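## Task

At the power panel ahead, turn circuit 39's breaker ON by moving its handle toward the panel's centerline; it is the sixth and lowest breaker in the left column. Touching or switching any other breaker fails the task, and so does moving the handle of any breaker carrying another person's padlock, even just to test it. Stay within the aisle in front of the panel, at or above the top of the shelf beneath the breakers. At the end the grippers must have released and moved away; a handle that stays ON only because the robot holds it does not count.

## Robot and tools

Robot: two six-joint arms, left_arm and right_arm, each with a parallel two-finger gripper and a wrist camera. left_arm is the robot's own left and sits on the +y side. Bases in the scene frame: left_arm root at (+0.173, +0.325, +1.587) m, right_arm root at (+0.173, -0.325, +1.587) m, both mounted high and angled.

Scene frame: origin on the floor at the centre of the robot's foot, +x is the direction the robot faces (toward the panel), +z up, +y toward the left arm. Image left/right does not correspond to arm names. The floor is the only surface with a known height.

execute_actions takes {"actions": [...]} with at most one item. An empty list just reports the state. A motion item is {"rows": [[14 numbers], ...], "steps": n}: up to 15 rows, steps 1 to 15 (default 15), each step lasting 1/30 s; each row is used for one step and the final row repeats for the rest. A wait item is {"steps": n} with n up to 300, counted from the previous result. Optional "pictures": false skips the images. A refused call moves nothing.

Each row is a single list covering both arms: 7 numbers for left_arm then 7 for right_arm, even if only one arm should move. Per arm the order is waist, shoulder, elbow, wrist pitch, wrist yaw, wrist roll, gripper opening. The six joint values are absolute target angles in radians (same convention as the Joint positions line), not offsets. Ranges: waist -2.880 to 2.880, shoulder 0.000 to 3.142, elbow 0.000 to 3.019, wrist pitch -1.693 to 1.571, wrist yaw -1.571 to 1.571, wrist roll -2.094 to 2.094. A target more than 0.019 rad beyond an end, and further out than the current angle, gets the call refused; true ends may differ by up to 0.019 rad, and over-range targets are clipped there, with a "joint sent to its limit" line (possibly referring to an earlier still-running move). Opening is a unitless scale from -1 (closed) to +1 (fully open, 0.094 m between pads); it is a target, not an offset.

Motion limits: per step the target sent to each joint stays within a lead of its measured angle: waist 0.264, shoulder 0.32, elbow 0.276, wrist pitch 0.33, wrist yaw 0.186, wrist roll 0.522 rad. If the commanded targets would shift a gripper over 70 mm from where it is, the whole arm's targets are pulled back proportionally. So large moves take several calls. Between calls the arms keep heading for the last row until they settle or a step is HELD.

zoom_image: {"camera": "cam_left_wrist" or "cam_right_wrist", "region": [x0, y0, x1, y1]} in pixels of that camera's latest 504x504 image, origin top-left, box at most 504x504. It gives a closer look; no motion.

read_manual: {"section": "licences"} returns URDF licence text only.

finished_scene: {"scene": n} with the current scene's number ends it irreversibly, grades it and presents the next task. Answering with no tool call ends everything.

Result lines: the state line gives, per arm, end_effector_position (m) and end_effector_quat_wxyz in the scene frame; that point lies between the finger pads about 1 cm short of the tips. Fingers point along gripper +z and close along its y axis. Reported positions can be off, more so at long reach. Joint positions and Joint velocities list each arm's six joints (rad, rad/s) followed by the pad gap (m, m/s). grip_measured is the measured opening on the command scale (each gripper may read off by about 1 mm). To grip, command roughly 0.03 below grip_measured. Joint torques are raw drive outputs with offsets and noise; not a clean contact signal. "joint command not followed" means the clearance check altered or blocked joint targets; HELD marks steps where the row was partly or wholly not sent. MOTOR HOT appears from 85 °C; at 100 °C an OVER-TEMPERATURE FAULT drops that arm, so avoid long sustained loads.

Cameras: cam_left_wrist and cam_right_wrist, 504x504, returned in that order, with pinhole+radial calibration given as K, distortion D and T_world_to_cam; poses follow the arm joints and carry small errors (about 0.5 degrees, 2.5 mm).

Avoid: touching other breakers or any padlocked handle, pushing the panel hard, knocking objects or leaving the aisle region above the shelf, letting the arms collide or press on each other, slamming. Switch the target handle toward the centerline, confirm it stays ON, then open the gripper and back off before ending the scene. Smooth, brief motion is preferred.

Each tool is called after "Call:" as name([rows], argument=value, ...), one row to a line, values as JSON.

## Session

Call:
execute_actions(actions=[])

Scene clock: 0.00 s of 4800.00 s.
left_arm: end_effector_position=(+0.7673, +0.3295, +1.1953) grip_measured=+1.000 end_effector_quat_wxyz=(+0.256, +0.000, +0.967, +0.000) | right_arm: end_effector_position=(+0.7762, -0.3231, +1.1999) grip_measured=+1.000 end_effector_quat_wxyz=(+0.266, -0.003, +0.964, +0.006)
Joint positions: left_arm=[ 1.287  0.822  0.847  0.479 -0.175  0.269  0.094] | right_arm=[-1.263  0.82   0.858  0.484  0.176 -0.286  0.094]
Joint velocities: left_arm=[-0.005 -0.005 -0.017 -0.007 -0.007 -0.051  0.   ] | right_arm=[-0.015 -0.015  0.002  0.002  0.007 -0.022  0.   ]
Joint torques (N m, as the arm reports them, + toward a larger angle): no reading

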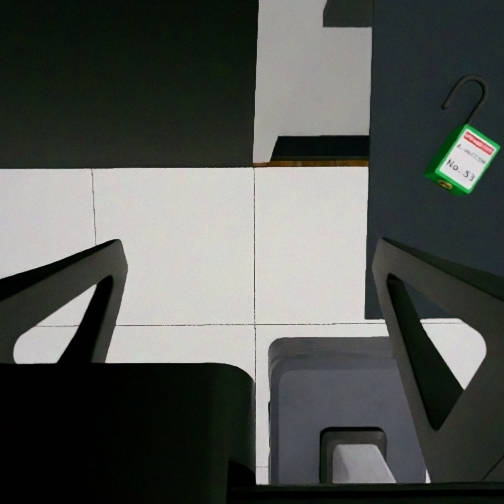

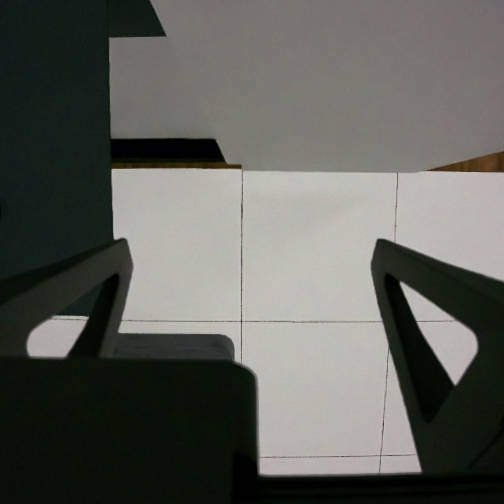

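Call:
execute_actions([
  {"rows":[[1.5,0.4,0.5,1.5,0,0,1,-1.263,0.82,0.858,0.484,0.176,-0.286,1]]},
], pictures=false)

Call:
execute_actions([
  {"steps":60},
])

Scene clock: 24.13 s of 4800.00 s.
left_arm: end_effector_position=(+0.7967, +0.4147, +1.5139) grip_measured=+1.000 end_effector_quat_wxyz=(+0.702, -0.069, +0.707, +0.041) | right_arm: end_effector_position=(+0.7762, -0.3231, +1.1999) grip_measured=+1.000 end_effector_quat_wxyz=(+0.266, -0.003, +0.964, +0.006)
Joint positions: left_arm=[ 1.489  0.389  0.509  1.425 -0.004  0.044  0.094] | right_arm=[-1.263  0.82   0.858  0.484  0.176 -0.286  0.094]
Joint velocities: left_arm=[-0.015 -0.357 -0.012  1.253 -0.022 -0.271  0.   ] | right_arm=[-0.005 -0.005  0.002 -0.002 -0.095  0.007  0.   ]
Joint torques (N m, as the arm reports them, + toward a larger angle): left_arm=[  2.02 -15.13   2.72   1.02   0.23  -0.11] | right_arm=[  1.22 -14.37   1.32   1.27  -0.18  -0.14]
Steps of this call (steps 1 to 90: nothing new was sent; then 20.63 s passed at rest; steps 91 to 105: all 15 steps of this action). Readings (joint positions):
91: left_arm=[1.297 0.814 0.832 0.509 -0.130 0.251] | right_arm=[-1.263 0.820 0.858 0.484 0.176 -0.286]
92: left_arm=[1.317 0.794 0.797 0.560 -0.092 0.230] | right_arm=[-1.263 0.820 0.858 0.484 0.176 -0.286]
94: left_arm=[1.372 0.724 0.701 0.656 -0.052 0.192] | right_arm=[-1.263 0.820 0.858 0.484 0.176 -0.286]
98: left_arm=[1.450 0.555 0.554 0.861 -0.020 0.131] | right_arm=[-1.263 0.820 0.858 0.484 0.176 -0.286]
105: the state above

Scene clock: 26.13 s of 4800.00 s.
left_arm: end_effector_position=(+0.7946, +0.4159, +1.5333) grip_measured=+1.000 end_effector_quat_wxyz=(+0.726, -0.079, +0.682, +0.033) | right_arm: end_effector_position=(+0.7762, -0.3231, +1.1999) grip_measured=+1.000 end_effector_quat_wxyz=(+0.266, -0.003, +0.964, +0.006)
Joint positions: left_arm=[ 1.489  0.375  0.503  1.484 -0.004  0.012  0.094] | right_arm=[-1.263  0.82   0.858  0.484  0.176 -0.286  0.094]
Joint velocities: left_arm=[ 0.015  0.005 -0.012 -0.007 -0.007 -0.022  0.   ] | right_arm=[-0.005 -0.005  0.012  0.017 -0.022 -0.051  0.   ]
Joint torques (N m, as the arm reports them, + toward a larger angle): left_arm=[  1.93 -15.24   3.08   2.36   0.23  -0.11] | right_arm=[  0.85 -14.46   1.31   1.15  -0.15  -0.12]
Steps of this call (steps 1 to 30: the robot went on to your last target; steps 31 to 60: nothing new was sent). Readings (joint positions):
1: left_arm=[1.489 0.379 0.509 1.457 -0.004 0.037] | right_arm=[-1.263 0.820 0.858 0.484 0.176 -0.286]
2: left_arm=[1.489 0.375 0.509 1.474 -0.004 0.032] | right_arm=[-1.263 0.820 0.858 0.484 0.176 -0.286]
4: left_arm=[1.489 0.375 0.507 1.484 -0.004 0.025] | right_arm=[-1.263 0.820 0.858 0.484 0.176 -0.286]
8: left_arm=[1.489 0.375 0.503 1.484 -0.004 0.017] | right_arm=[-1.263 0.820 0.858 0.484 0.176 -0.286]
60: the state above
All arms were judged still, so your last target was given up. Only a new action makes them travel on or press farther. Fingers that are still opening or closing keep moving.
camera_calibration (this result's frames):
cam_left_wrist: T_world_to_cam=[[0.162028, -0.984881, 0.0612958, 0.184966], [-0.527703, -0.138969, -0.837984, 1.76867], [0.833833, 0.103431, -0.542241, 0.24988], [0, 0, 0, 1]] pos_world=[0.695003, 0.402114, 1.60627]

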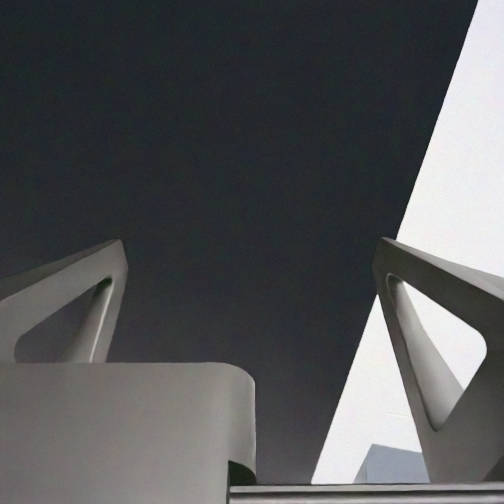

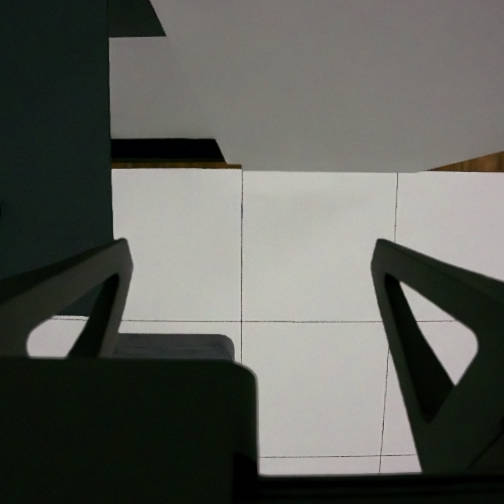

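Call:
execute_actions([
  {"rows":[[1.5,0.4,0.5,1.5,0.9,0,1,-1.263,0.82,0.858,0.484,0.176,-0.286,1]]},
], pictures=false)

Call:
execute_actions([
  {"steps":30},
])

Scene clock: 37.07 s of 4800.00 s.
left_arm: end_effector_position=(+0.7500, +0.2728, +1.5396) grip_measured=+1.000 end_effector_quat_wxyz=(+0.690, +0.244, +0.627, -0.269) | right_arm: end_effector_position=(+0.7762, -0.3231, +1.1999) grip_measured=+1.000 end_effector_quat_wxyz=(+0.266, -0.003, +0.964, +0.006)
Joint positions: left_arm=[1.491 0.375 0.5   1.484 0.896 0.008 0.094] | right_arm=[-1.263  0.82   0.858  0.484  0.176 -0.286  0.094]
Joint velocities: left_arm=[-0.005 -0.005  0.007 -0.017 -0.007  0.051  0.   ] | right_arm=[-0.024 -0.005 -0.002 -0.007  0.007  0.037  0.   ]
Joint torques (N m, as the arm reports them, + toward a larger angle): left_arm=[  1.02 -15.03   3.09   2.01   0.18  -0.09] | right_arm=[  1.03 -14.45   1.31   1.22  -0.18  -0.12]
Steps of this call (steps 1 to 90: nothing new was sent; then 7.43 s passed at rest; steps 91 to 105: all 15 steps of this action). Readings (joint positions):
91: left_arm=[1.490 0.375 0.503 1.484 0.083 0.011] | right_arm=[-1.263 0.820 0.858 0.484 0.176 -0.286]
92: left_arm=[1.490 0.375 0.503 1.484 0.188 0.011] | right_arm=[-1.263 0.820 0.858 0.484 0.176 -0.286]
94: left_arm=[1.490 0.375 0.503 1.484 0.390 0.010] | right_arm=[-1.263 0.820 0.858 0.484 0.176 -0.286]
98: left_arm=[1.491 0.375 0.503 1.484 0.795 0.008] | right_arm=[-1.263 0.820 0.858 0.484 0.176 -0.286]
105: the state above

Scene clock: 38.07 s of 4800.00 s.
left_arm: end_effector_position=(+0.7500, +0.2728, +1.5396) grip_measured=+1.000 end_effector_quat_wxyz=(+0.690, +0.244, +0.627, -0.269) | right_arm: end_effector_position=(+0.7762, -0.3231, +1.1999) grip_measured=+1.000 end_effector_quat_wxyz=(+0.266, -0.003, +0.964, +0.006)
Joint positions: left_arm=[1.491 0.375 0.5   1.484 0.896 0.008 0.094] | right_arm=[-1.263  0.82   0.858  0.484  0.176 -0.286  0.094]
Joint velocities: left_arm=[-0.015 -0.005  0.012  0.002 -0.037  0.037  0.   ] | right_arm=[-0.005 -0.015 -0.007 -0.002  0.081 -0.007  0.   ]
Joint torques (N m, as the arm reports them, + toward a larger angle): left_arm=[  1.28 -15.37   3.16   2.21   0.18  -0.08] | right_arm=[  1.48 -14.69   1.43   1.29  -0.15  -0.14]
Steps of this call (steps 1 to 15: the robot went on to your last target; steps 16 to 30: nothing new was sent). Readings (joint positions):
1: left_arm=[1.491 0.375 0.500 1.484 0.896 0.008] | right_arm=[-1.263 0.820 0.858 0.484 0.176 -0.286]
2: left_arm=[1.491 0.375 0.500 1.484 0.896 0.008] | right_arm=[-1.263 0.820 0.858 0.484 0.176 -0.286]
4: left_arm=[1.491 0.375 0.500 1.484 0.896 0.008] | right_arm=[-1.263 0.820 0.858 0.484 0.176 -0.286]
8: left_arm=[1.491 0.375 0.500 1.484 0.896 0.008] | right_arm=[-1.263 0.820 0.858 0.484 0.176 -0.286]
30: the state above
All arms were judged still, so your last target was given up. Only a new action makes them travel on or press farther. Fingers that are still opening or closing keep moving.
camera_calibration (this result's frames):
cam_left_wrist: T_world_to_cam=[[-0.670614, -0.741765, -0.0078109, 0.715402], [-0.37319, 0.346456, -0.860638, 1.51712], [0.641097, -0.574241, -0.509157, 0.583846], [0, 0, 0, 1]] pos_world=[0.671631, 0.340314, 1.60855]

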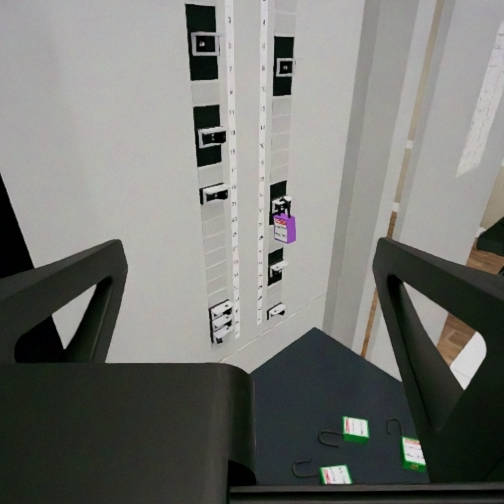

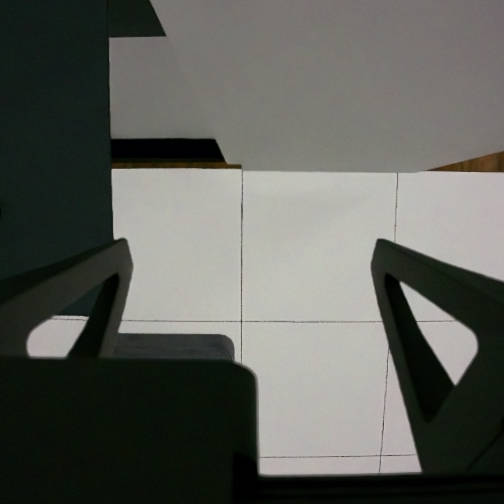

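Call:
execute_actions([
  {"rows":[[0.91,1.48,1.377,1.29,0,0.66,1,-1.263,0.82,0.858,0.484,0.176,-0.286,1]]},
], pictures=false)

Call:
execute_actions([
  {"steps":60},
])

Scene clock: 59.93 s of 4800.00 s.
left_arm: end_effector_position=(+0.9561, +0.2529, +1.3616) grip_measured=+1.000 end_effector_quat_wxyz=(+0.689, -0.027, +0.723, -0.041) | right_arm: end_effector_position=(+0.7762, -0.3231, +1.1999) grip_measured=+1.000 end_effector_quat_wxyz=(+0.266, -0.003, +0.964, +0.006)
Joint positions: left_arm=[0.954 1.03  1.1   1.348 0.104 0.531 0.094] | right_arm=[-1.263  0.82   0.858  0.484  0.176 -0.286  0.094]
Joint velocities: left_arm=[-0.171  1.48   0.882 -0.012 -1.165  0.344  0.   ] | right_arm=[-0.005 -0.005  0.002  0.002  0.007  0.051  0.   ]
Joint torques (N m, as the arm reports them, + toward a larger angle): left_arm=[ -3.79 -18.93   7.28   0.17   0.86  -0.03] | right_arm=[  1.39 -14.32   1.34   1.26  -0.16  -0.12]
Steps of this call (steps 1 to 90: nothing new was sent; then 18.37 s passed at rest; steps 91 to 105: all 15 steps of this action). Readings (joint positions):
91: left_arm=[1.477 0.385 0.509 1.469 0.854 0.052] | right_arm=[-1.263 0.820 0.858 0.484 0.176 -0.286]
92: left_arm=[1.439 0.410 0.538 1.443 0.801 0.105] | right_arm=[-1.263 0.820 0.858 0.484 0.176 -0.286]
94: left_arm=[1.342 0.494 0.631 1.400 0.693 0.209] | right_arm=[-1.263 0.820 0.858 0.484 0.176 -0.286]
98: left_arm=[1.136 0.695 0.851 1.349 0.471 0.365] | right_arm=[-1.263 0.820 0.858 0.484 0.176 -0.286]
105: the state above

Scene clock: 61.93 s of 4800.00 s.
left_arm: end_effector_position=(+0.9146, +0.1107, +1.1715) grip_measured=+1.000 end_effector_quat_wxyz=(+0.593, +0.025, +0.804, -0.041) | right_arm: end_effector_position=(+0.7762, -0.3231, +1.1999) grip_measured=+1.000 end_effector_quat_wxyz=(+0.266, -0.003, +0.964, +0.006)
Joint positions: left_arm=[0.922 1.494 1.372 1.292 0.004 0.648 0.094] | right_arm=[-1.263  0.82   0.858  0.484  0.176 -0.286  0.094]
Joint velocities: left_arm=[-0.015 -0.015 -0.012 -0.007 -0.007 -0.037  0.   ] | right_arm=[-0.005  0.005 -0.002 -0.012 -0.022 -0.007  0.   ]
Joint torques (N m, as the arm reports them, + toward a larger angle): left_arm=[ -8.64 -20.84   1.21   1.35   0.31   0.1 ] | right_arm=[  1.27 -14.86   1.29   1.28  -0.15  -0.12]
Steps of this call (steps 1 to 45: the robot went on to your last target; steps 46 to 60: nothing new was sent). Readings (joint positions):
1: left_arm=[0.950 1.080 1.132 1.347 0.070 0.542] | right_arm=[-1.263 0.820 0.858 0.484 0.176 -0.286]
2: left_arm=[0.948 1.131 1.164 1.345 0.047 0.552] | right_arm=[-1.263 0.820 0.858 0.484 0.176 -0.286]
4: left_arm=[0.947 1.227 1.231 1.335 0.028 0.567] | right_arm=[-1.263 0.820 0.858 0.484 0.176 -0.286]
8: left_arm=[0.940 1.394 1.341 1.311 0.006 0.603] | right_arm=[-1.263 0.820 0.858 0.484 0.176 -0.286]
60: the state above
All arms were judged still, so your last target was given up. Only a new action makes them travel on or press farther. Fingers that are still opening or closing keep moving.
camera_calibration (this result's frames):
cam_left_wrist: T_world_to_cam=[[-0.0852124, -0.996028, 0.0258102, 0.156037], [-0.799049, 0.0528401, -0.598939, 1.43325], [0.595196, -0.0716607, -0.800379, 0.525319], [0, 0, 0, 1]] pos_world=[0.845864, 0.117329, 1.27485]

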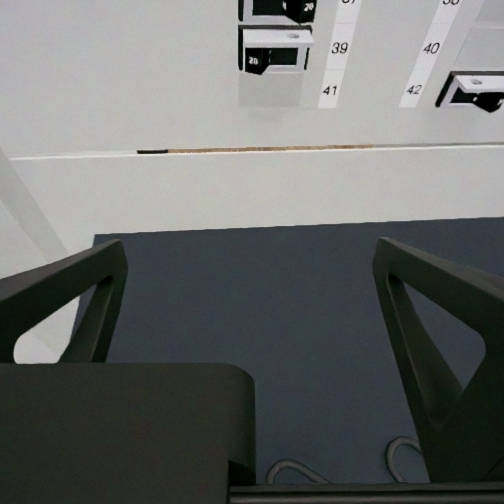

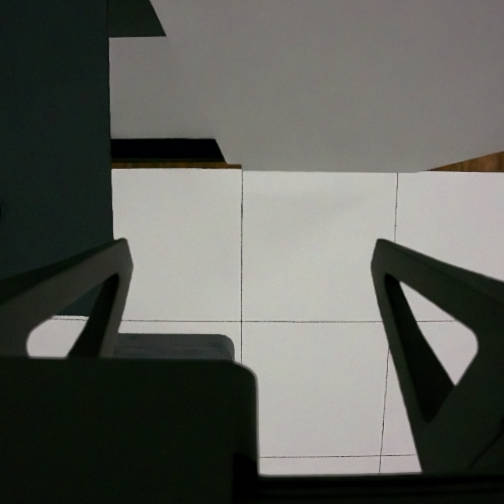

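Call:
execute_actions([
  {"rows":[[0.9,1.585,1.665,1.345,0,0.66,-1,-1.263,0.82,0.858,0.484,0.176,-0.286,1]]},
], pictures=false)

Call:
execute_actions([
  {"steps":40},
])

Scene clock: 95.10 s of 4800.00 s.
left_arm: end_effector_position=(+1.0075, +0.1422, +1.2004) grip_measured=-0.981 end_effector_quat_wxyz=(+0.673, -0.027, +0.739, +0.018) | right_arm: end_effector_position=(+0.7762, -0.3231, +1.1999) grip_measured=+1.000 end_effector_quat_wxyz=(+0.266, -0.003, +0.964, +0.006)
Joint positions: left_arm=[0.916 1.569 1.668 1.332 0.004 0.649 0.001] | right_arm=[-1.263  0.82   0.858  0.484  0.176 -0.286  0.094]
Joint velocities: left_arm=[ 0.005 -0.005 -0.002  0.012 -0.022 -0.022  0.   ] | right_arm=[ 0.015 -0.015  0.002  0.002  0.022 -0.037  0.   ]
Joint torques (N m, as the arm reports them, + toward a larger angle): left_arm=[ -9.83 -20.61   2.23   1.95   0.32   0.1 ] | right_arm=[  0.89 -13.9    1.32   1.26  -0.17  -0.14]
Steps of this call (steps 1 to 90: nothing new was sent; then 29.67 s passed at rest; steps 91 to 105: all 15 steps of this action). Readings (joint positions):
91: left_arm=[0.922 1.502 1.398 1.300 0.004 0.648] | right_arm=[-1.263 0.820 0.858 0.484 0.176 -0.286]
92: left_arm=[0.921 1.528 1.460 1.311 0.004 0.648] | right_arm=[-1.263 0.820 0.858 0.484 0.176 -0.286]
94: left_arm=[0.919 1.575 1.600 1.315 0.004 0.649] | right_arm=[-1.263 0.820 0.858 0.484 0.176 -0.286]
98: left_arm=[0.916 1.574 1.673 1.327 0.004 0.649] | right_arm=[-1.263 0.820 0.858 0.484 0.176 -0.286]
105: the state above

Scene clock: 96.43 s of 4800.00 s.
left_arm: end_effector_position=(+1.0075, +0.1422, +1.2004) grip_measured=-0.981 end_effector_quat_wxyz=(+0.673, -0.027, +0.739, +0.018) | right_arm: end_effector_position=(+0.7762, -0.3231, +1.1999) grip_measured=+1.000 end_effector_quat_wxyz=(+0.266, -0.003, +0.964, +0.006)
Joint positions: left_arm=[0.916 1.569 1.668 1.332 0.004 0.649 0.001] | right_arm=[-1.263  0.82   0.858  0.484  0.176 -0.286  0.094]
Joint velocities: left_arm=[ 0.005 -0.015 -0.017 -0.012 -0.022  0.095 -0.001] | right_arm=[ 0.005 -0.015  0.012  0.002 -0.037 -0.007  0.   ]
Joint torques (N m, as the arm reports them, + toward a larger angle): left_arm=[ -9.78 -20.5    2.24   1.87   0.32   0.09] | right_arm=[  1.63 -14.42   1.31   1.21  -0.18  -0.16]
Steps of this call (steps 1 to 15: the robot went on to your last target; steps 16 to 40: nothing new was sent). Readings (joint positions):
1: left_arm=[0.916 1.569 1.668 1.332 0.004 0.649] | right_arm=[-1.263 0.820 0.858 0.484 0.176 -0.286]
2: left_arm=[0.916 1.569 1.668 1.332 0.004 0.649] | right_arm=[-1.263 0.820 0.858 0.484 0.176 -0.286]
4: left_arm=[0.916 1.569 1.668 1.332 0.004 0.649] | right_arm=[-1.263 0.820 0.858 0.484 0.176 -0.286]
8: left_arm=[0.916 1.569 1.668 1.332 0.004 0.649] | right_arm=[-1.263 0.820 0.858 0.484 0.176 -0.286]
40: the state above
All arms were judged still, so your last target was given up. Only a new action makes them travel on or press farther. Fingers that are still opening or closing keep moving.
camera_calibration (this result's frames):
cam_left_wrist: T_world_to_cam=[[0.0708244, -0.997489, 0.000427786, 0.0680141], [-0.659715, -0.0471632, -0.750034, 1.57835], [0.748171, 0.0528385, -0.661399, 0.156764], [0, 0, 0, 1]] pos_world=[0.919156, 0.134, 1.28747]

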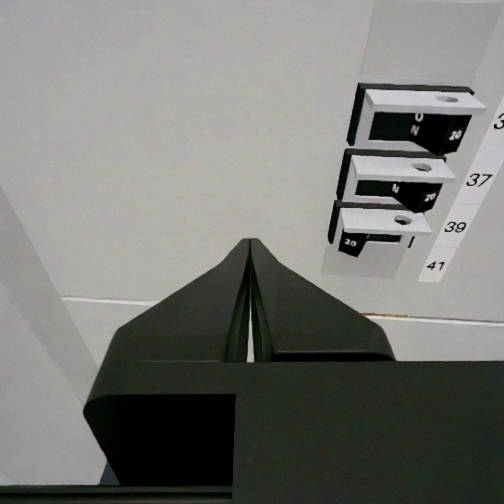

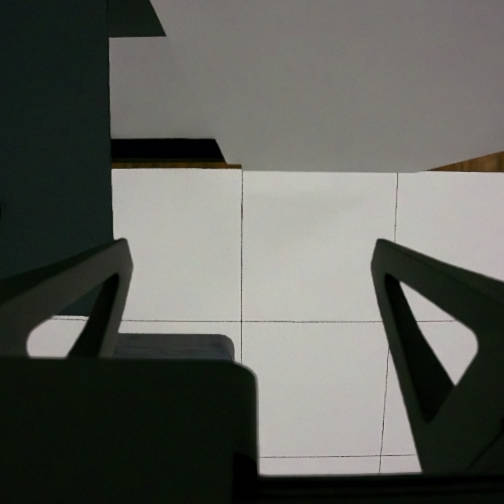

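Call:
execute_actions([
  {"rows":[[0.9,1.61,1.69,1.345,0,0.66,-1,-1.263,0.82,0.858,0.484,0.176,-0.286,1],[0.9,1.63,1.72,1.345,0,0.66,-1,-1.263,0.82,0.858,0.484,0.176,-0.286,1],[0.89,1.65,1.75,1.345,0,0.66,-1,-1.263,0.82,0.858,0.484,0.176,-0.286,1],[0.89,1.67,1.78,1.345,0,0.66,-1,-1.263,0.82,0.858,0.484,0.176,-0.286,1],[0.89,1.69,1.81,1.345,0,0.66,-1,-1.263,0.82,0.858,0.484,0.176,-0.286,1],[0.885,1.71,1.84,1.345,0,0.66,-1,-1.263,0.82,0.858,0.484,0.176,-0.286,1],[0.885,1.725,1.87,1.345,0,0.66,-1,-1.263,0.82,0.858,0.484,0.176,-0.286,1],[0.882,1.74,1.90,1.345,0,0.66,-1,-1.263,0.82,0.858,0.484,0.176,-0.286,1],[0.882,1.745,1.92,1.345,0,0.66,-1,-1.263,0.82,0.858,0.484,0.176,-0.286,1]]},
], pictures=false)

Call:
execute_actions([
  {"steps":20},
])

Scene clock: 119.37 s of 4800.00 s.
left_arm: end_effector_position=(+1.0301, +0.1167, +1.1816) grip_measured=-0.981 end_effector_quat_wxyz=(+0.697, -0.050, +0.715, +0.030) | right_arm: end_effector_position=(+0.7762, -0.3231, +1.1999) grip_measured=+1.000 end_effector_quat_wxyz=(+0.266, -0.003, +0.964, +0.006)
Joint positions: left_arm=[0.895 1.723 1.904 1.333 0.004 0.649 0.001] | right_arm=[-1.263  0.82   0.858  0.484  0.176 -0.286  0.094]
Joint velocities: left_arm=[-0.015  0.044 -0.002  0.002 -0.095 -0.022  0.   ] | right_arm=[-0.015 -0.015 -0.007 -0.007 -0.037  0.022  0.   ]
Joint torques (N m, as the arm reports them, + toward a larger angle): left_arm=[-10.92 -20.63   4.5    1.94   0.35   0.09] | right_arm=[  1.36 -14.05   1.32   1.19  -0.18  -0.11]
Steps of this call (steps 1 to 90: nothing new was sent; then 19.43 s passed at rest; steps 91 to 105: all 15 steps of this action). Readings (joint positions):
91: left_arm=[0.916 1.570 1.668 1.332 0.004 0.649] | right_arm=[-1.263 0.820 0.858 0.484 0.176 -0.286]
92: left_arm=[0.916 1.573 1.675 1.333 0.004 0.649] | right_arm=[-1.263 0.820 0.858 0.484 0.176 -0.286]
94: left_arm=[0.914 1.594 1.716 1.333 0.004 0.649] | right_arm=[-1.263 0.820 0.858 0.484 0.176 -0.286]
98: left_arm=[0.905 1.665 1.844 1.333 0.004 0.649] | right_arm=[-1.263 0.820 0.858 0.484 0.176 -0.286]
105: the state above

Scene clock: 120.03 s of 4800.00 s.
left_arm: end_effector_position=(+1.0297, +0.1160, +1.1808) grip_measured=-0.981 end_effector_quat_wxyz=(+0.697, -0.050, +0.715, +0.030) | right_arm: end_effector_position=(+0.7762, -0.3231, +1.1999) grip_measured=+1.000 end_effector_quat_wxyz=(+0.266, -0.003, +0.964, +0.006)
Joint positions: left_arm=[0.895 1.725 1.905 1.333 0.004 0.649 0.001] | right_arm=[-1.263  0.82   0.858  0.484  0.176 -0.286  0.094]
Joint velocities: left_arm=[ 0.005  0.005  0.002 -0.007 -0.022  0.022  0.001] | right_arm=[-0.024 -0.005  0.002  0.007  0.081 -0.037  0.   ]
Joint torques (N m, as the arm reports them, + toward a larger angle): left_arm=[-11.21 -20.03   4.38   1.77   0.35   0.1 ] | right_arm=[  0.85 -14.87   1.35   1.15  -0.19  -0.15]
Steps of this call (steps 1 to 15: the robot went on to your last target; steps 16 to 20: nothing new was sent). Readings (joint positions):
1: left_arm=[0.895 1.725 1.904 1.333 0.004 0.649] | right_arm=[-1.263 0.820 0.858 0.484 0.176 -0.286]
2: left_arm=[0.895 1.725 1.904 1.333 0.004 0.649] | right_arm=[-1.263 0.820 0.858 0.484 0.176 -0.286]
4: left_arm=[0.895 1.725 1.904 1.333 0.004 0.649] | right_arm=[-1.263 0.820 0.858 0.484 0.176 -0.286]
8: left_arm=[0.895 1.725 1.905 1.333 0.004 0.649] | right_arm=[-1.263 0.820 0.858 0.484 0.176 -0.286]
20: the state above
All arms were judged still, so your last target was given up. Only a new action makes them travel on or press farther. Fingers that are still opening or closing keep moving.
camera_calibration (this result's frames):
cam_left_wrist: T_world_to_cam=[[0.120282, -0.992574, 0.018127, -0.0320278], [-0.604625, -0.0877275, -0.791665, 1.57423], [0.787376, 0.0842632, -0.610687, 0.0246868], [0, 0, 0, 1]] pos_world=[0.936231, 0.104233, 1.26192]

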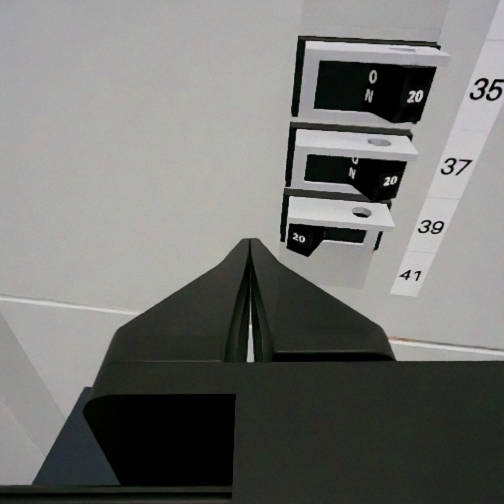

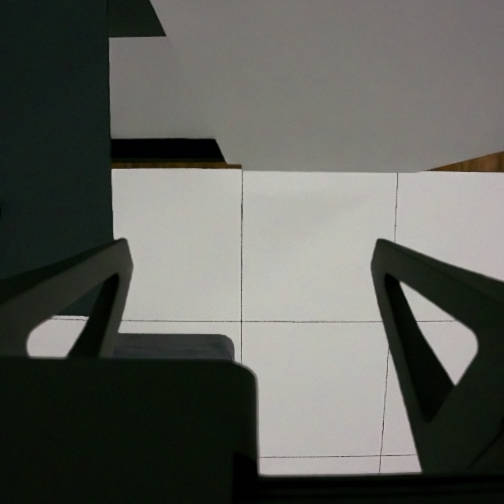

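Call:
execute_actions([
  {"rows":[[0.882,1.76,1.95,1.32,0,0.66,-1,-1.263,0.82,0.858,0.484,0.176,-0.286,1],[0.882,1.77,1.985,1.30,0,0.66,-1,-1.263,0.82,0.858,0.484,0.176,-0.286,1],[0.882,1.777,2.015,1.28,0,0.66,-1,-1.263,0.82,0.858,0.484,0.176,-0.286,1]]},
])

Scene clock: 135.63 s of 4800.00 s.
left_arm: end_effector_position=(+1.0497, +0.1196, +1.1815) grip_measured=-0.981 end_effector_quat_wxyz=(+0.702, -0.055, +0.709, +0.035) | right_arm: end_effector_position=(+0.7762, -0.3231, +1.1999) grip_measured=+1.000 end_effector_quat_wxyz=(+0.266, -0.003, +0.964, +0.006)
Joint positions: left_arm=[0.895 1.751 1.994 1.291 0.003 0.649 0.001] | right_arm=[-1.263  0.82   0.858  0.484  0.176 -0.286  0.094]
Joint velocities: left_arm=[ 0.015  0.005 -0.012 -0.002  0.007  0.022  0.001] | right_arm=[-0.005 -0.015  0.002 -0.002  0.051  0.007  0.   ]
Joint torques (N m, as the arm reports them, + toward a larger angle): left_arm=[-11.57 -19.98   5.47   0.94   0.35   0.07] | right_arm=[  1.17 -14.47   1.27   1.16  -0.2   -0.14]
Steps of this call (steps 1 to 90: nothing new was sent; then 12.10 s passed at rest; steps 91 to 105: all 15 steps of this action). Readings (joint positions):
91: left_arm=[0.895 1.726 1.909 1.333 0.004 0.649] | right_arm=[-1.263 0.820 0.858 0.484 0.176 -0.286]
92: left_arm=[0.895 1.730 1.920 1.329 0.004 0.649] | right_arm=[-1.263 0.820 0.858 0.484 0.176 -0.286]
94: left_arm=[0.895 1.745 1.966 1.307 0.004 0.649] | right_arm=[-1.263 0.820 0.858 0.484 0.176 -0.286]
98: left_arm=[0.895 1.751 1.994 1.292 0.003 0.649] | right_arm=[-1.263 0.820 0.858 0.484 0.176 -0.286]
105: the state above
camera_calibration (this result's frames):
cam_left_wrist: T_world_to_cam=[[0.13314, -0.990935, 0.0179122, -0.0443445], [-0.59136, -0.0939311, -0.800919, 1.58499], [0.795341, 0.0960414, -0.598505, -0.0151261], [0, 0, 0, 1]] pos_world=[0.955232, 0.10639, 1.26119]

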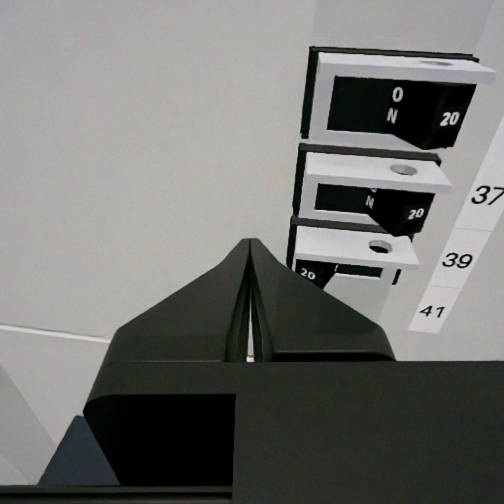

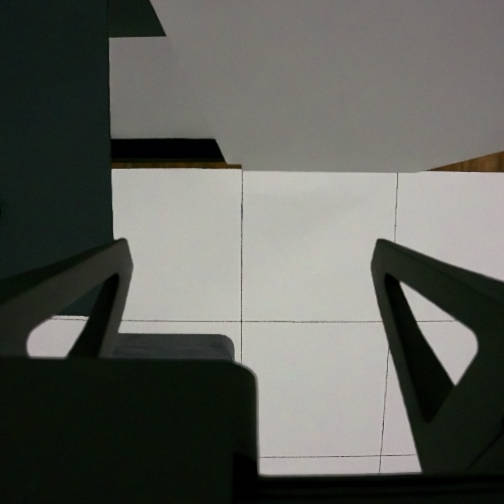

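Call:
execute_actions([
  {"rows":[[0.882,1.777,2.015,1.24,0,0.66,-1,-1.263,0.82,0.858,0.484,0.176,-0.286,1],[0.882,1.777,2.015,1.24,0,0.66,-1,-1.263,0.82,0.858,0.484,0.176,-0.286,1],[0.882,1.777,2.015,1.24,0,0.66,-1,-1.263,0.82,0.858,0.484,0.176,-0.286,1],[0.882,1.777,2.015,1.23,0.01,0.66,-1,-1.263,0.82,0.858,0.484,0.176,-0.286,1],[0.882,1.777,2.015,1.22,0.03,0.66,-1,-1.263,0.82,0.858,0.484,0.176,-0.286,1],[0.882,1.777,2.015,1.21,0.05,0.66,-1,-1.263,0.82,0.858,0.484,0.176,-0.286,1],[0.882,1.777,2.015,1.20,0.07,0.66,-1,-1.263,0.82,0.858,0.484,0.176,-0.286,1],[0.882,1.777,2.015,1.19,0.09,0.66,-1,-1.263,0.82,0.858,0.484,0.176,-0.286,1]]},
])

Scene clock: 152.87 s of 4800.00 s.
left_arm: end_effector_position=(+1.0499, +0.1088, +1.1742) grip_measured=-0.982 end_effector_quat_wxyz=(+0.701, -0.026, +0.712, +0.012) | right_arm: end_effector_position=(+0.7762, -0.3231, +1.1999) grip_measured=+1.000 end_effector_quat_wxyz=(+0.266, -0.003, +0.964, +0.006)
Joint positions: left_arm=[0.905 1.752 1.994 1.243 0.057 0.649 0.001] | right_arm=[-1.263  0.82   0.858  0.484  0.176 -0.286  0.094]
Joint velocities: left_arm=[ 0.005 -0.024  0.002 -0.007  0.037  0.037 -0.   ] | right_arm=[ 0.005 -0.015  0.002 -0.007 -0.007 -0.022  0.   ]
Joint torques (N m, as the arm reports them, + toward a larger angle): left_arm=[-12.18 -20.12   5.41  -0.62   1.62   0.11] | right_arm=[  1.48 -14.64   1.31   1.09  -0.17  -0.14]
Steps of this call (steps 1 to 15: the robot went on to your last target; steps 16 to 90: nothing new was sent; then 13.73 s passed at rest; steps 91 to 105: all 15 steps of this action). Readings (joint positions):
91: left_arm=[0.895 1.751 1.994 1.284 0.003 0.649] | right_arm=[-1.263 0.820 0.858 0.484 0.176 -0.286]
92: left_arm=[0.895 1.751 1.994 1.274 0.003 0.649] | right_arm=[-1.263 0.820 0.858 0.484 0.176 -0.286]
94: left_arm=[0.895 1.752 1.994 1.257 0.004 0.649] | right_arm=[-1.263 0.820 0.858 0.484 0.176 -0.286]
98: left_arm=[0.899 1.752 1.994 1.244 0.037 0.649] | right_arm=[-1.263 0.820 0.858 0.484 0.176 -0.286]
105: the state above
camera_calibration (this result's frames):
cam_left_wrist: T_world_to_cam=[[0.0615357, -0.99805, 0.0104376, 0.0297414], [-0.600935, -0.0453967, -0.798008, 1.57952], [0.796926, 0.0428336, -0.602557, -0.00975067], [0, 0, 0, 1]] pos_world=[0.955129, 0.101806, 1.25428]

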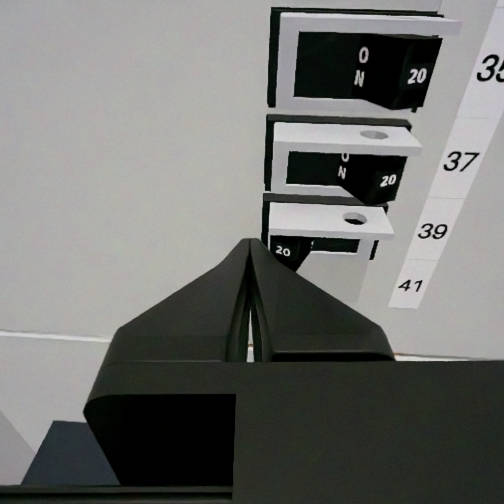

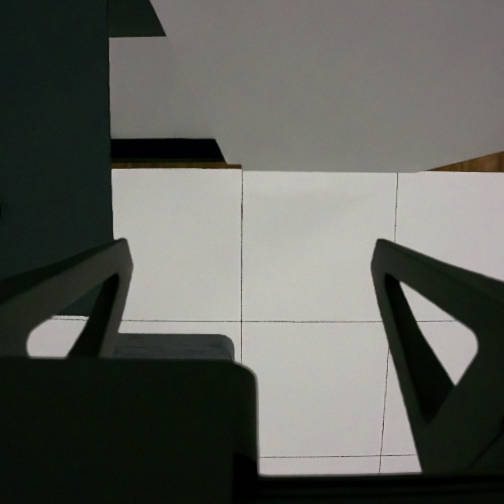

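Contact at about 10 N. Push more.

Call:
execute_actions([
  {"rows":[[0.875,1.777,2.015,1.17,0.11,0.66,-1,-1.263,0.82,0.858,0.484,0.176,-0.286,1],[0.87,1.777,2.015,1.15,0.13,0.66,-1,-1.263,0.82,0.858,0.484,0.176,-0.286,1],[0.865,1.777,2.015,1.13,0.15,0.66,-1,-1.263,0.82,0.858,0.484,0.176,-0.286,1],[0.86,1.777,2.015,1.11,0.17,0.66,-1,-1.263,0.82,0.858,0.484,0.176,-0.286,1]]},
])

Scene clock: 161.47 s of 4800.00 s.
left_arm: end_effector_position=(+1.0499, +0.1074, +1.1736) grip_measured=-0.982 end_effector_quat_wxyz=(+0.711, -0.003, +0.703, +0.000) | right_arm: end_effector_position=(+0.7762, -0.3231, +1.1999) grip_measured=+1.000 end_effector_quat_wxyz=(+0.266, -0.003, +0.964, +0.006)
Joint positions: left_arm=[0.922 1.751 1.994 1.234 0.115 0.649 0.001] | right_arm=[-1.263  0.82   0.858  0.484  0.176 -0.286  0.094]
Joint velocities: left_arm=[-0.005 -0.005 -0.007 -0.002 -0.081  0.037 -0.   ] | right_arm=[-0.005 -0.005 -0.007  0.007  0.007 -0.037  0.   ]
Joint torques (N m, as the arm reports them, + toward a larger angle): left_arm=[-14.95 -20.93   5.49  -3.26   2.38   0.08] | right_arm=[  1.35 -14.51   1.34   1.33  -0.16  -0.12]
Steps of this call (steps 1 to 15: the robot went on to your last target; steps 16 to 90: nothing new was sent; then 5.10 s passed at rest; steps 91 to 105: all 15 steps of this action). Readings (joint positions):
91: left_arm=[0.905 1.752 1.994 1.242 0.060 0.649] | right_arm=[-1.263 0.820 0.858 0.484 0.176 -0.286]
92: left_arm=[0.907 1.752 1.994 1.241 0.067 0.649] | right_arm=[-1.263 0.820 0.858 0.484 0.176 -0.286]
94: left_arm=[0.915 1.752 1.994 1.237 0.094 0.649] | right_arm=[-1.263 0.820 0.858 0.484 0.176 -0.286]
98: left_arm=[0.922 1.751 1.994 1.234 0.115 0.649] | right_arm=[-1.263 0.820 0.858 0.484 0.176 -0.286]
105: the state above
camera_calibration (this result's frames):
cam_left_wrist: T_world_to_cam=[[0.0112493, -0.999923, -0.00528487, 0.0998054], [-0.579901, -0.00221816, -0.814684, 1.57187], [0.81461, 0.0122293, -0.579881, -0.0518845], [0, 0, 0, 1]] pos_world=[0.952671, 0.103919, 1.25102]

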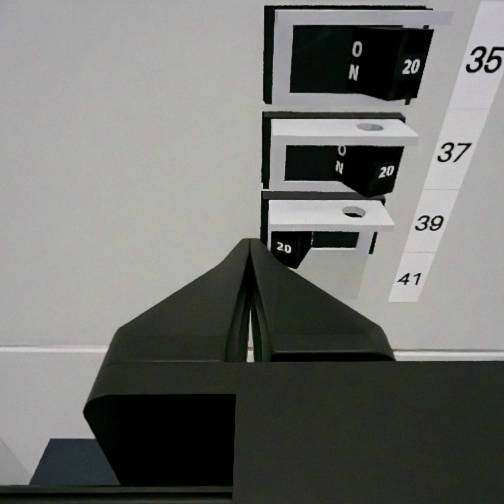

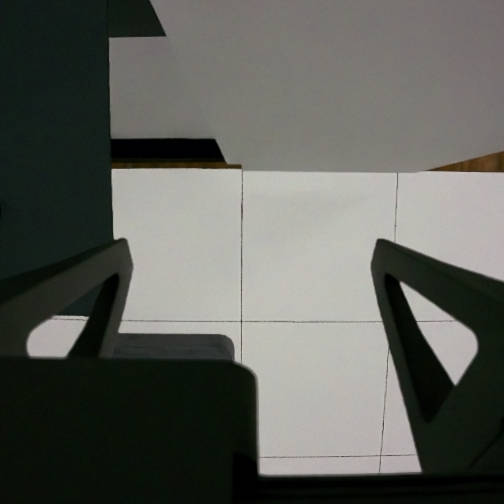

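Call:
execute_actions([
  {"rows":[[0.87,1.777,1.975,1.15,0.15,0.66,-1,-1.263,0.82,0.858,0.484,0.176,-0.286,1]]},
])

Scene clock: 171.03 s of 4800.00 s.
left_arm: end_effector_position=(+1.0492, +0.1077, +1.1728) grip_measured=-0.982 end_effector_quat_wxyz=(+0.708, -0.003, +0.707, -0.000) | right_arm: end_effector_position=(+0.7762, -0.3231, +1.1999) grip_measured=+1.000 end_effector_quat_wxyz=(+0.266, -0.003, +0.964, +0.006)
Joint positions: left_arm=[0.922 1.745 1.985 1.229 0.11  0.649 0.001] | right_arm=[-1.263  0.82   0.858  0.484  0.176 -0.286  0.094]
Joint velocities: left_arm=[-0.015  0.005  0.002  0.007 -0.007 -0.051  0.   ] | right_arm=[-0.015 -0.015  0.002 -0.002  0.051  0.051  0.   ]
Joint torques (N m, as the arm reports them, + toward a larger angle): left_arm=[-14.09 -20.16   2.84  -1.59   1.85   0.1 ] | right_arm=[  1.16 -14.11   1.23   1.33  -0.16  -0.11]
Steps of this call (steps 1 to 15: the robot went on to your last target; steps 16 to 90: nothing new was sent; then 6.07 s passed at rest; steps 91 to 105: all 15 steps of this action). Readings (joint positions):
91: left_arm=[0.922 1.750 1.991 1.234 0.112 0.649] | right_arm=[-1.263 0.820 0.858 0.484 0.176 -0.286]
92: left_arm=[0.922 1.748 1.988 1.232 0.110 0.649] | right_arm=[-1.263 0.820 0.858 0.484 0.176 -0.286]
94: left_arm=[0.922 1.745 1.985 1.229 0.110 0.649] | right_arm=[-1.263 0.820 0.858 0.484 0.176 -0.286]
98: left_arm=[0.922 1.745 1.985 1.229 0.110 0.649] | right_arm=[-1.263 0.820 0.858 0.484 0.176 -0.286]
105: the state above
camera_calibration (this result's frames):
cam_left_wrist: T_world_to_cam=[[0.00983845, -0.999942, -0.00437393, 0.10056], [-0.587968, -0.00224684, -0.808881, 1.57246], [0.808824, 0.0105299, -0.587956, -0.0361042], [0, 0, 0, 1]] pos_world=[0.952769, 0.104468, 1.25115]

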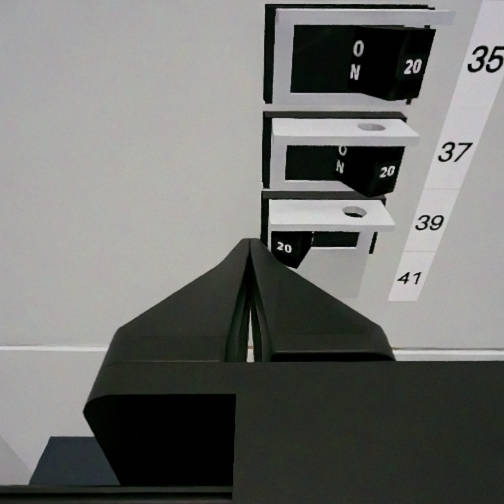

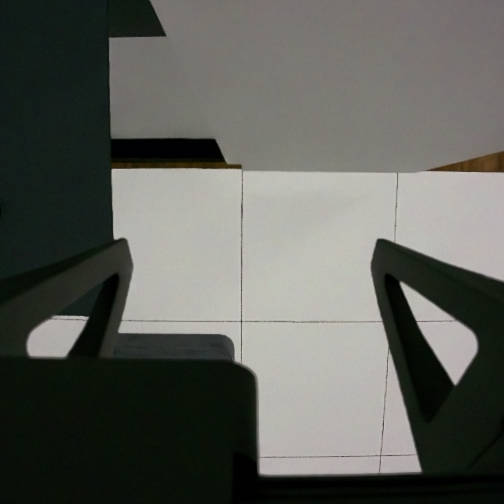

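Call:
execute_actions([
  {"rows":[[0.87,1.785,1.96,1.17,0.15,0.66,-1,-1.263,0.82,0.858,0.484,0.176,-0.286,1]]},
])

Scene clock: 183.17 s of 4800.00 s.
left_arm: end_effector_position=(+1.0488, +0.1075, +1.1726) grip_measured=-0.982 end_effector_quat_wxyz=(+0.707, -0.002, +0.707, -0.001) | right_arm: end_effector_position=(+0.7762, -0.3231, +1.1999) grip_measured=+1.000 end_effector_quat_wxyz=(+0.266, -0.003, +0.964, +0.006)
Joint positions: left_arm=[0.922 1.744 1.982 1.228 0.11  0.649 0.001] | right_arm=[-1.263  0.82   0.858  0.484  0.176 -0.286  0.094]
Joint velocities: left_arm=[ 0.005 -0.015  0.002 -0.012 -0.066 -0.007  0.   ] | right_arm=[-0.005 -0.024 -0.002 -0.012 -0.007  0.051  0.   ]
Joint torques (N m, as the arm reports them, + toward a larger angle): left_arm=[-14.42 -19.39   1.7   -0.81   1.84   0.1 ] | right_arm=[  1.22 -14.22   1.23   1.28  -0.19  -0.16]
Steps of this call (steps 1 to 15: the robot went on to your last target; steps 16 to 90: nothing new was sent; then 8.63 s passed at rest; steps 91 to 105: all 15 steps of this action). Readings (joint positions):
91: left_arm=[0.922 1.745 1.983 1.229 0.110 0.649] | right_arm=[-1.263 0.820 0.858 0.484 0.176 -0.286]
92: left_arm=[0.922 1.744 1.982 1.228 0.110 0.649] | right_arm=[-1.263 0.820 0.858 0.484 0.176 -0.286]
94: left_arm=[0.922 1.744 1.982 1.228 0.110 0.649] | right_arm=[-1.263 0.820 0.858 0.484 0.176 -0.286]
98: left_arm=[0.922 1.744 1.982 1.228 0.110 0.649] | right_arm=[-1.263 0.820 0.858 0.484 0.176 -0.286]
105: the state above
camera_calibration (this result's frames):
cam_left_wrist: T_world_to_cam=[[0.00844764, -0.999956, -0.00413518, 0.101504], [-0.58943, -0.0016389, -0.807818, 1.57224], [0.807775, 0.00926155, -0.589418, -0.0329327], [0, 0, 0, 1]] pos_world=[0.952469, 0.104381, 1.25109]

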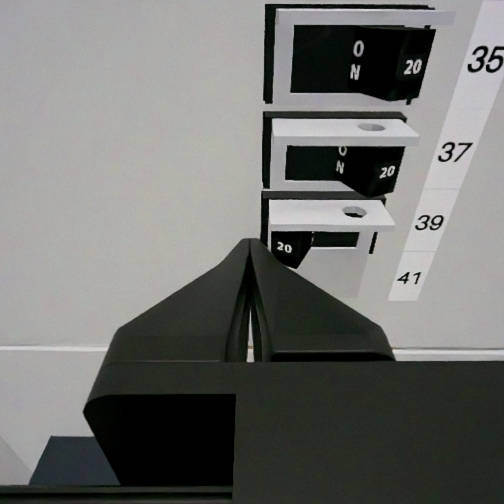

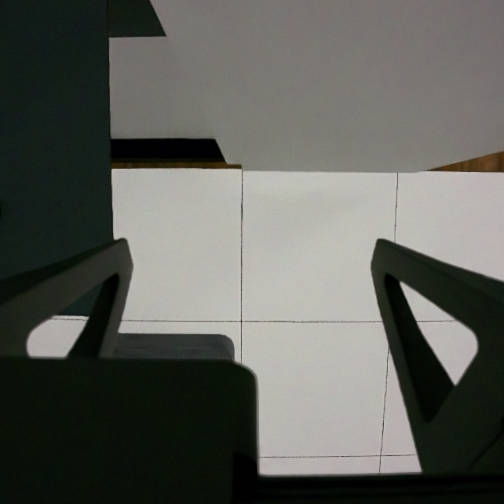

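Stuck by friction; release the sideways pressure.

Call:
execute_actions([
  {"rows":[[0.9,1.77,1.96,1.27,0.1,0.66,-1,-1.263,0.82,0.858,0.484,0.176,-0.286,1]]},
])

Scene clock: 194.83 s of 4800.00 s.
left_arm: end_effector_position=(+1.0431, +0.1082, +1.1737) grip_measured=-0.982 end_effector_quat_wxyz=(+0.708, -0.009, +0.706, +0.005) | right_arm: end_effector_position=(+0.7762, -0.3231, +1.1999) grip_measured=+1.000 end_effector_quat_wxyz=(+0.266, -0.003, +0.964, +0.006)
Joint positions: left_arm=[0.919 1.744 1.965 1.258 0.097 0.649 0.001] | right_arm=[-1.263  0.82   0.858  0.484  0.176 -0.286  0.094]
Joint velocities: left_arm=[ 0.005  0.005  0.007 -0.012  0.007 -0.066  0.001] | right_arm=[ 0.015 -0.015  0.012  0.002 -0.022  0.022  0.   ]
Joint torques (N m, as the arm reports them, + toward a larger angle): left_arm=[-11.75 -20.14   3.02   1.82   0.51   0.06] | right_arm=[  1.38 -14.25   1.25   1.22  -0.17  -0.16]
Steps of this call (steps 1 to 15: the robot went on to your last target; steps 16 to 90: nothing new was sent; then 8.17 s passed at rest; steps 91 to 105: all 15 steps of this action). Readings (joint positions):
91: left_arm=[0.922 1.744 1.982 1.235 0.103 0.649] | right_arm=[-1.263 0.820 0.858 0.484 0.176 -0.286]
92: left_arm=[0.920 1.744 1.978 1.245 0.099 0.649] | right_arm=[-1.263 0.820 0.858 0.484 0.176 -0.286]
94: left_arm=[0.919 1.744 1.970 1.256 0.098 0.649] | right_arm=[-1.263 0.820 0.858 0.484 0.176 -0.286]
98: left_arm=[0.919 1.744 1.965 1.258 0.097 0.649] | right_arm=[-1.263 0.820 0.858 0.484 0.176 -0.286]
105: the state above
camera_calibration (this result's frames):
cam_left_wrist: T_world_to_cam=[[0.0267813, -0.999638, -0.00245263, 0.0812058], [-0.58679, -0.0137343, -0.809623, 1.5705], [0.809296, 0.0231219, -0.586946, -0.0336287], [0, 0, 0, 1]] pos_world=[0.946594, 0.103524, 1.25197]

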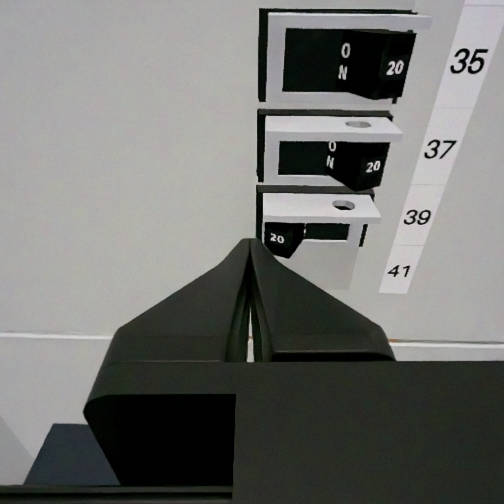

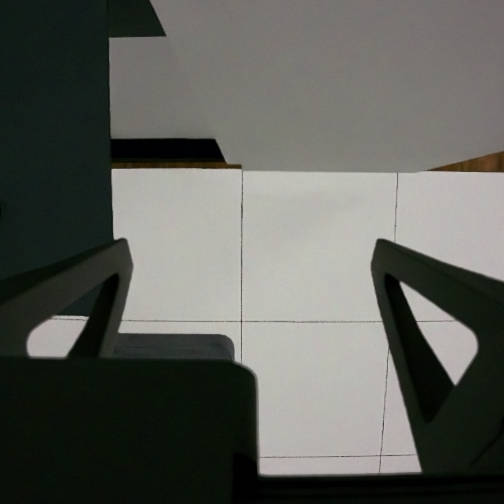

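Call:
execute_actions([
  {"rows":[[0.89,1.77,1.965,1.24,0.11,0.66,-1,-1.263,0.82,0.858,0.484,0.176,-0.286,1],[0.88,1.77,1.965,1.22,0.12,0.66,-1,-1.263,0.82,0.858,0.484,0.176,-0.286,1],[0.87,1.77,1.965,1.2,0.13,0.66,-1,-1.263,0.82,0.858,0.484,0.176,-0.286,1],[0.86,1.77,1.965,1.18,0.14,0.66,-1,-1.263,0.82,0.858,0.484,0.176,-0.286,1],[0.85,1.77,1.965,1.16,0.15,0.66,-1,-1.263,0.82,0.858,0.484,0.176,-0.286,1]]},
])

Scene clock: 203.47 s of 4800.00 s.
left_arm: end_effector_position=(+1.0449, +0.1059, +1.1731) grip_measured=-0.982 end_effector_quat_wxyz=(+0.705, -0.004, +0.709, -0.002) | right_arm: end_effector_position=(+0.7762, -0.3231, +1.1999) grip_measured=+1.000 end_effector_quat_wxyz=(+0.266, -0.003, +0.964, +0.006)
Joint positions: left_arm=[0.918 1.739 1.965 1.238 0.106 0.649 0.001] | right_arm=[-1.263  0.82   0.858  0.484  0.176 -0.286  0.094]
Joint velocities: left_arm=[ 0.015  0.005 -0.002  0.007 -0.022 -0.022 -0.   ] | right_arm=[-0.005  0.005  0.002 -0.007  0.051 -0.022  0.   ]
Joint torques (N m, as the arm reports them, + toward a larger angle): left_arm=[-15.96 -20.     3.5   -1.6    1.98   0.09] | right_arm=[  1.13 -14.68   1.38   1.25  -0.16  -0.15]
Steps of this call (steps 1 to 15: the robot went on to your last target; steps 16 to 90: nothing new was sent; then 5.13 s passed at rest; steps 91 to 105: all 15 steps of this action). Readings (joint positions):
91: left_arm=[0.918 1.744 1.965 1.258 0.098 0.649] | right_arm=[-1.263 0.820 0.858 0.484 0.176 -0.286]
92: left_arm=[0.918 1.744 1.965 1.256 0.100 0.649] | right_arm=[-1.263 0.820 0.858 0.484 0.176 -0.286]
94: left_arm=[0.918 1.743 1.965 1.248 0.104 0.649] | right_arm=[-1.263 0.820 0.858 0.484 0.176 -0.286]
98: left_arm=[0.918 1.739 1.965 1.238 0.106 0.649] | right_arm=[-1.263 0.820 0.858 0.484 0.176 -0.286]
105: the state above
camera_calibration (this result's frames):
cam_left_wrist: T_world_to_cam=[[0.0101624, -0.999948, -0.000448189, 0.0938465], [-0.593192, -0.00566774, -0.805041, 1.57144], [0.804997, 0.00844701, -0.593219, -0.0220348], [0, 0, 0, 1]] pos_world=[0.948953, 0.102934, 1.25205]

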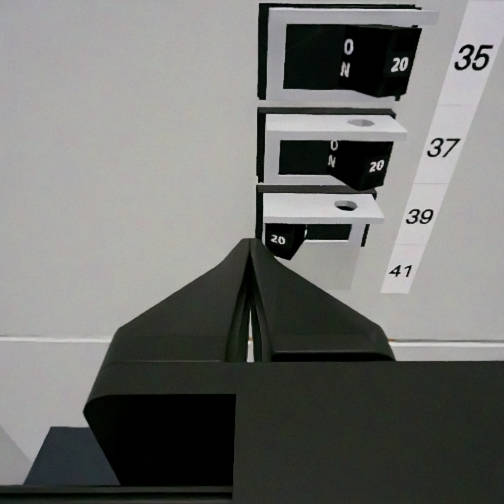

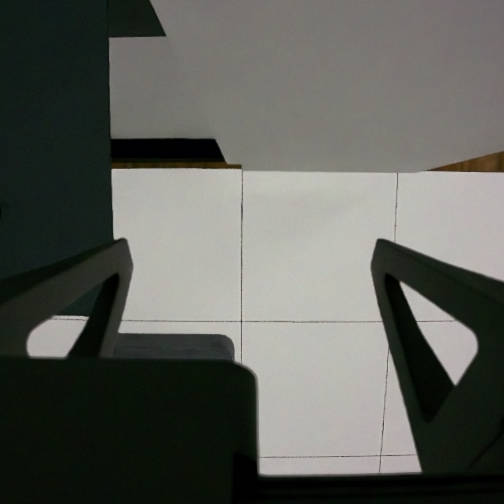

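Call:
execute_actions([
  {"rows":[[0.835,1.785,1.955,1.15,0.16,0.66,-1,-1.263,0.82,0.858,0.484,0.176,-0.286,1],[0.82,1.80,1.945,1.14,0.17,0.66,-1,-1.263,0.82,0.858,0.484,0.176,-0.286,1],[0.805,1.81,1.94,1.13,0.18,0.66,-1,-1.263,0.82,0.858,0.484,0.176,-0.286,1],[0.79,1.82,1.935,1.12,0.19,0.66,-1,-1.263,0.82,0.858,0.484,0.176,-0.286,1]]},
])

Scene clock: 215.37 s of 4800.00 s.
left_arm: end_effector_position=(+1.0443, +0.1053, +1.1726) grip_measured=-0.982 end_effector_quat_wxyz=(+0.705, -0.004, +0.709, -0.002) | right_arm: end_effector_position=(+0.7762, -0.3231, +1.1999) grip_measured=+1.000 end_effector_quat_wxyz=(+0.266, -0.003, +0.964, +0.006)
Joint positions: left_arm=[0.918 1.739 1.963 1.237 0.106 0.649 0.001] | right_arm=[-1.263  0.82   0.858  0.484  0.176 -0.286  0.094]
Joint velocities: left_arm=[ 0.005 -0.005 -0.002  0.007  0.022 -0.007 -0.001] | right_arm=[ 0.005  0.005 -0.002  0.012 -0.022  0.007  0.   ]
Joint torques (N m, as the arm reports them, + toward a larger angle): left_arm=[-16.44 -18.7    2.15  -1.07   2.13   0.06] | right_arm=[  1.33 -15.01   1.29   1.35  -0.18  -0.13]
Steps of this call (steps 1 to 15: the robot went on to your last target; steps 16 to 90: nothing new was sent; then 8.40 s passed at rest; steps 91 to 105: all 15 steps of this action). Readings (joint positions):
91: left_arm=[0.918 1.739 1.964 1.237 0.106 0.649] | right_arm=[-1.263 0.820 0.858 0.484 0.176 -0.286]
92: left_arm=[0.918 1.739 1.963 1.237 0.106 0.649] | right_arm=[-1.263 0.820 0.858 0.484 0.176 -0.286]
94: left_arm=[0.918 1.739 1.963 1.237 0.106 0.649] | right_arm=[-1.263 0.820 0.858 0.484 0.176 -0.286]
98: left_arm=[0.918 1.739 1.963 1.237 0.106 0.649] | right_arm=[-1.263 0.820 0.858 0.484 0.176 -0.286]
105: the state above
camera_calibration (this result's frames):
cam_left_wrist: T_world_to_cam=[[0.00816868, -0.999967, -0.000203753, 0.0950388], [-0.594277, -0.00469074, -0.804247, 1.57083], [0.804219, 0.00669072, -0.594295, -0.0196114], [0, 0, 0, 1]] pos_world=[0.948504, 0.102535, 1.2517]

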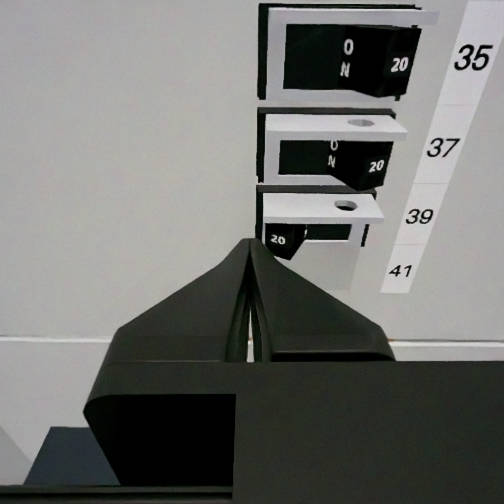

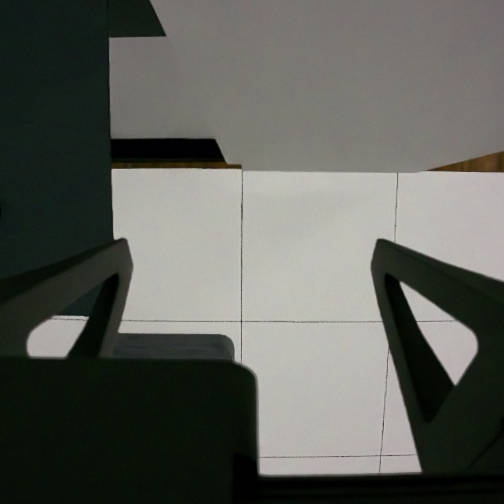

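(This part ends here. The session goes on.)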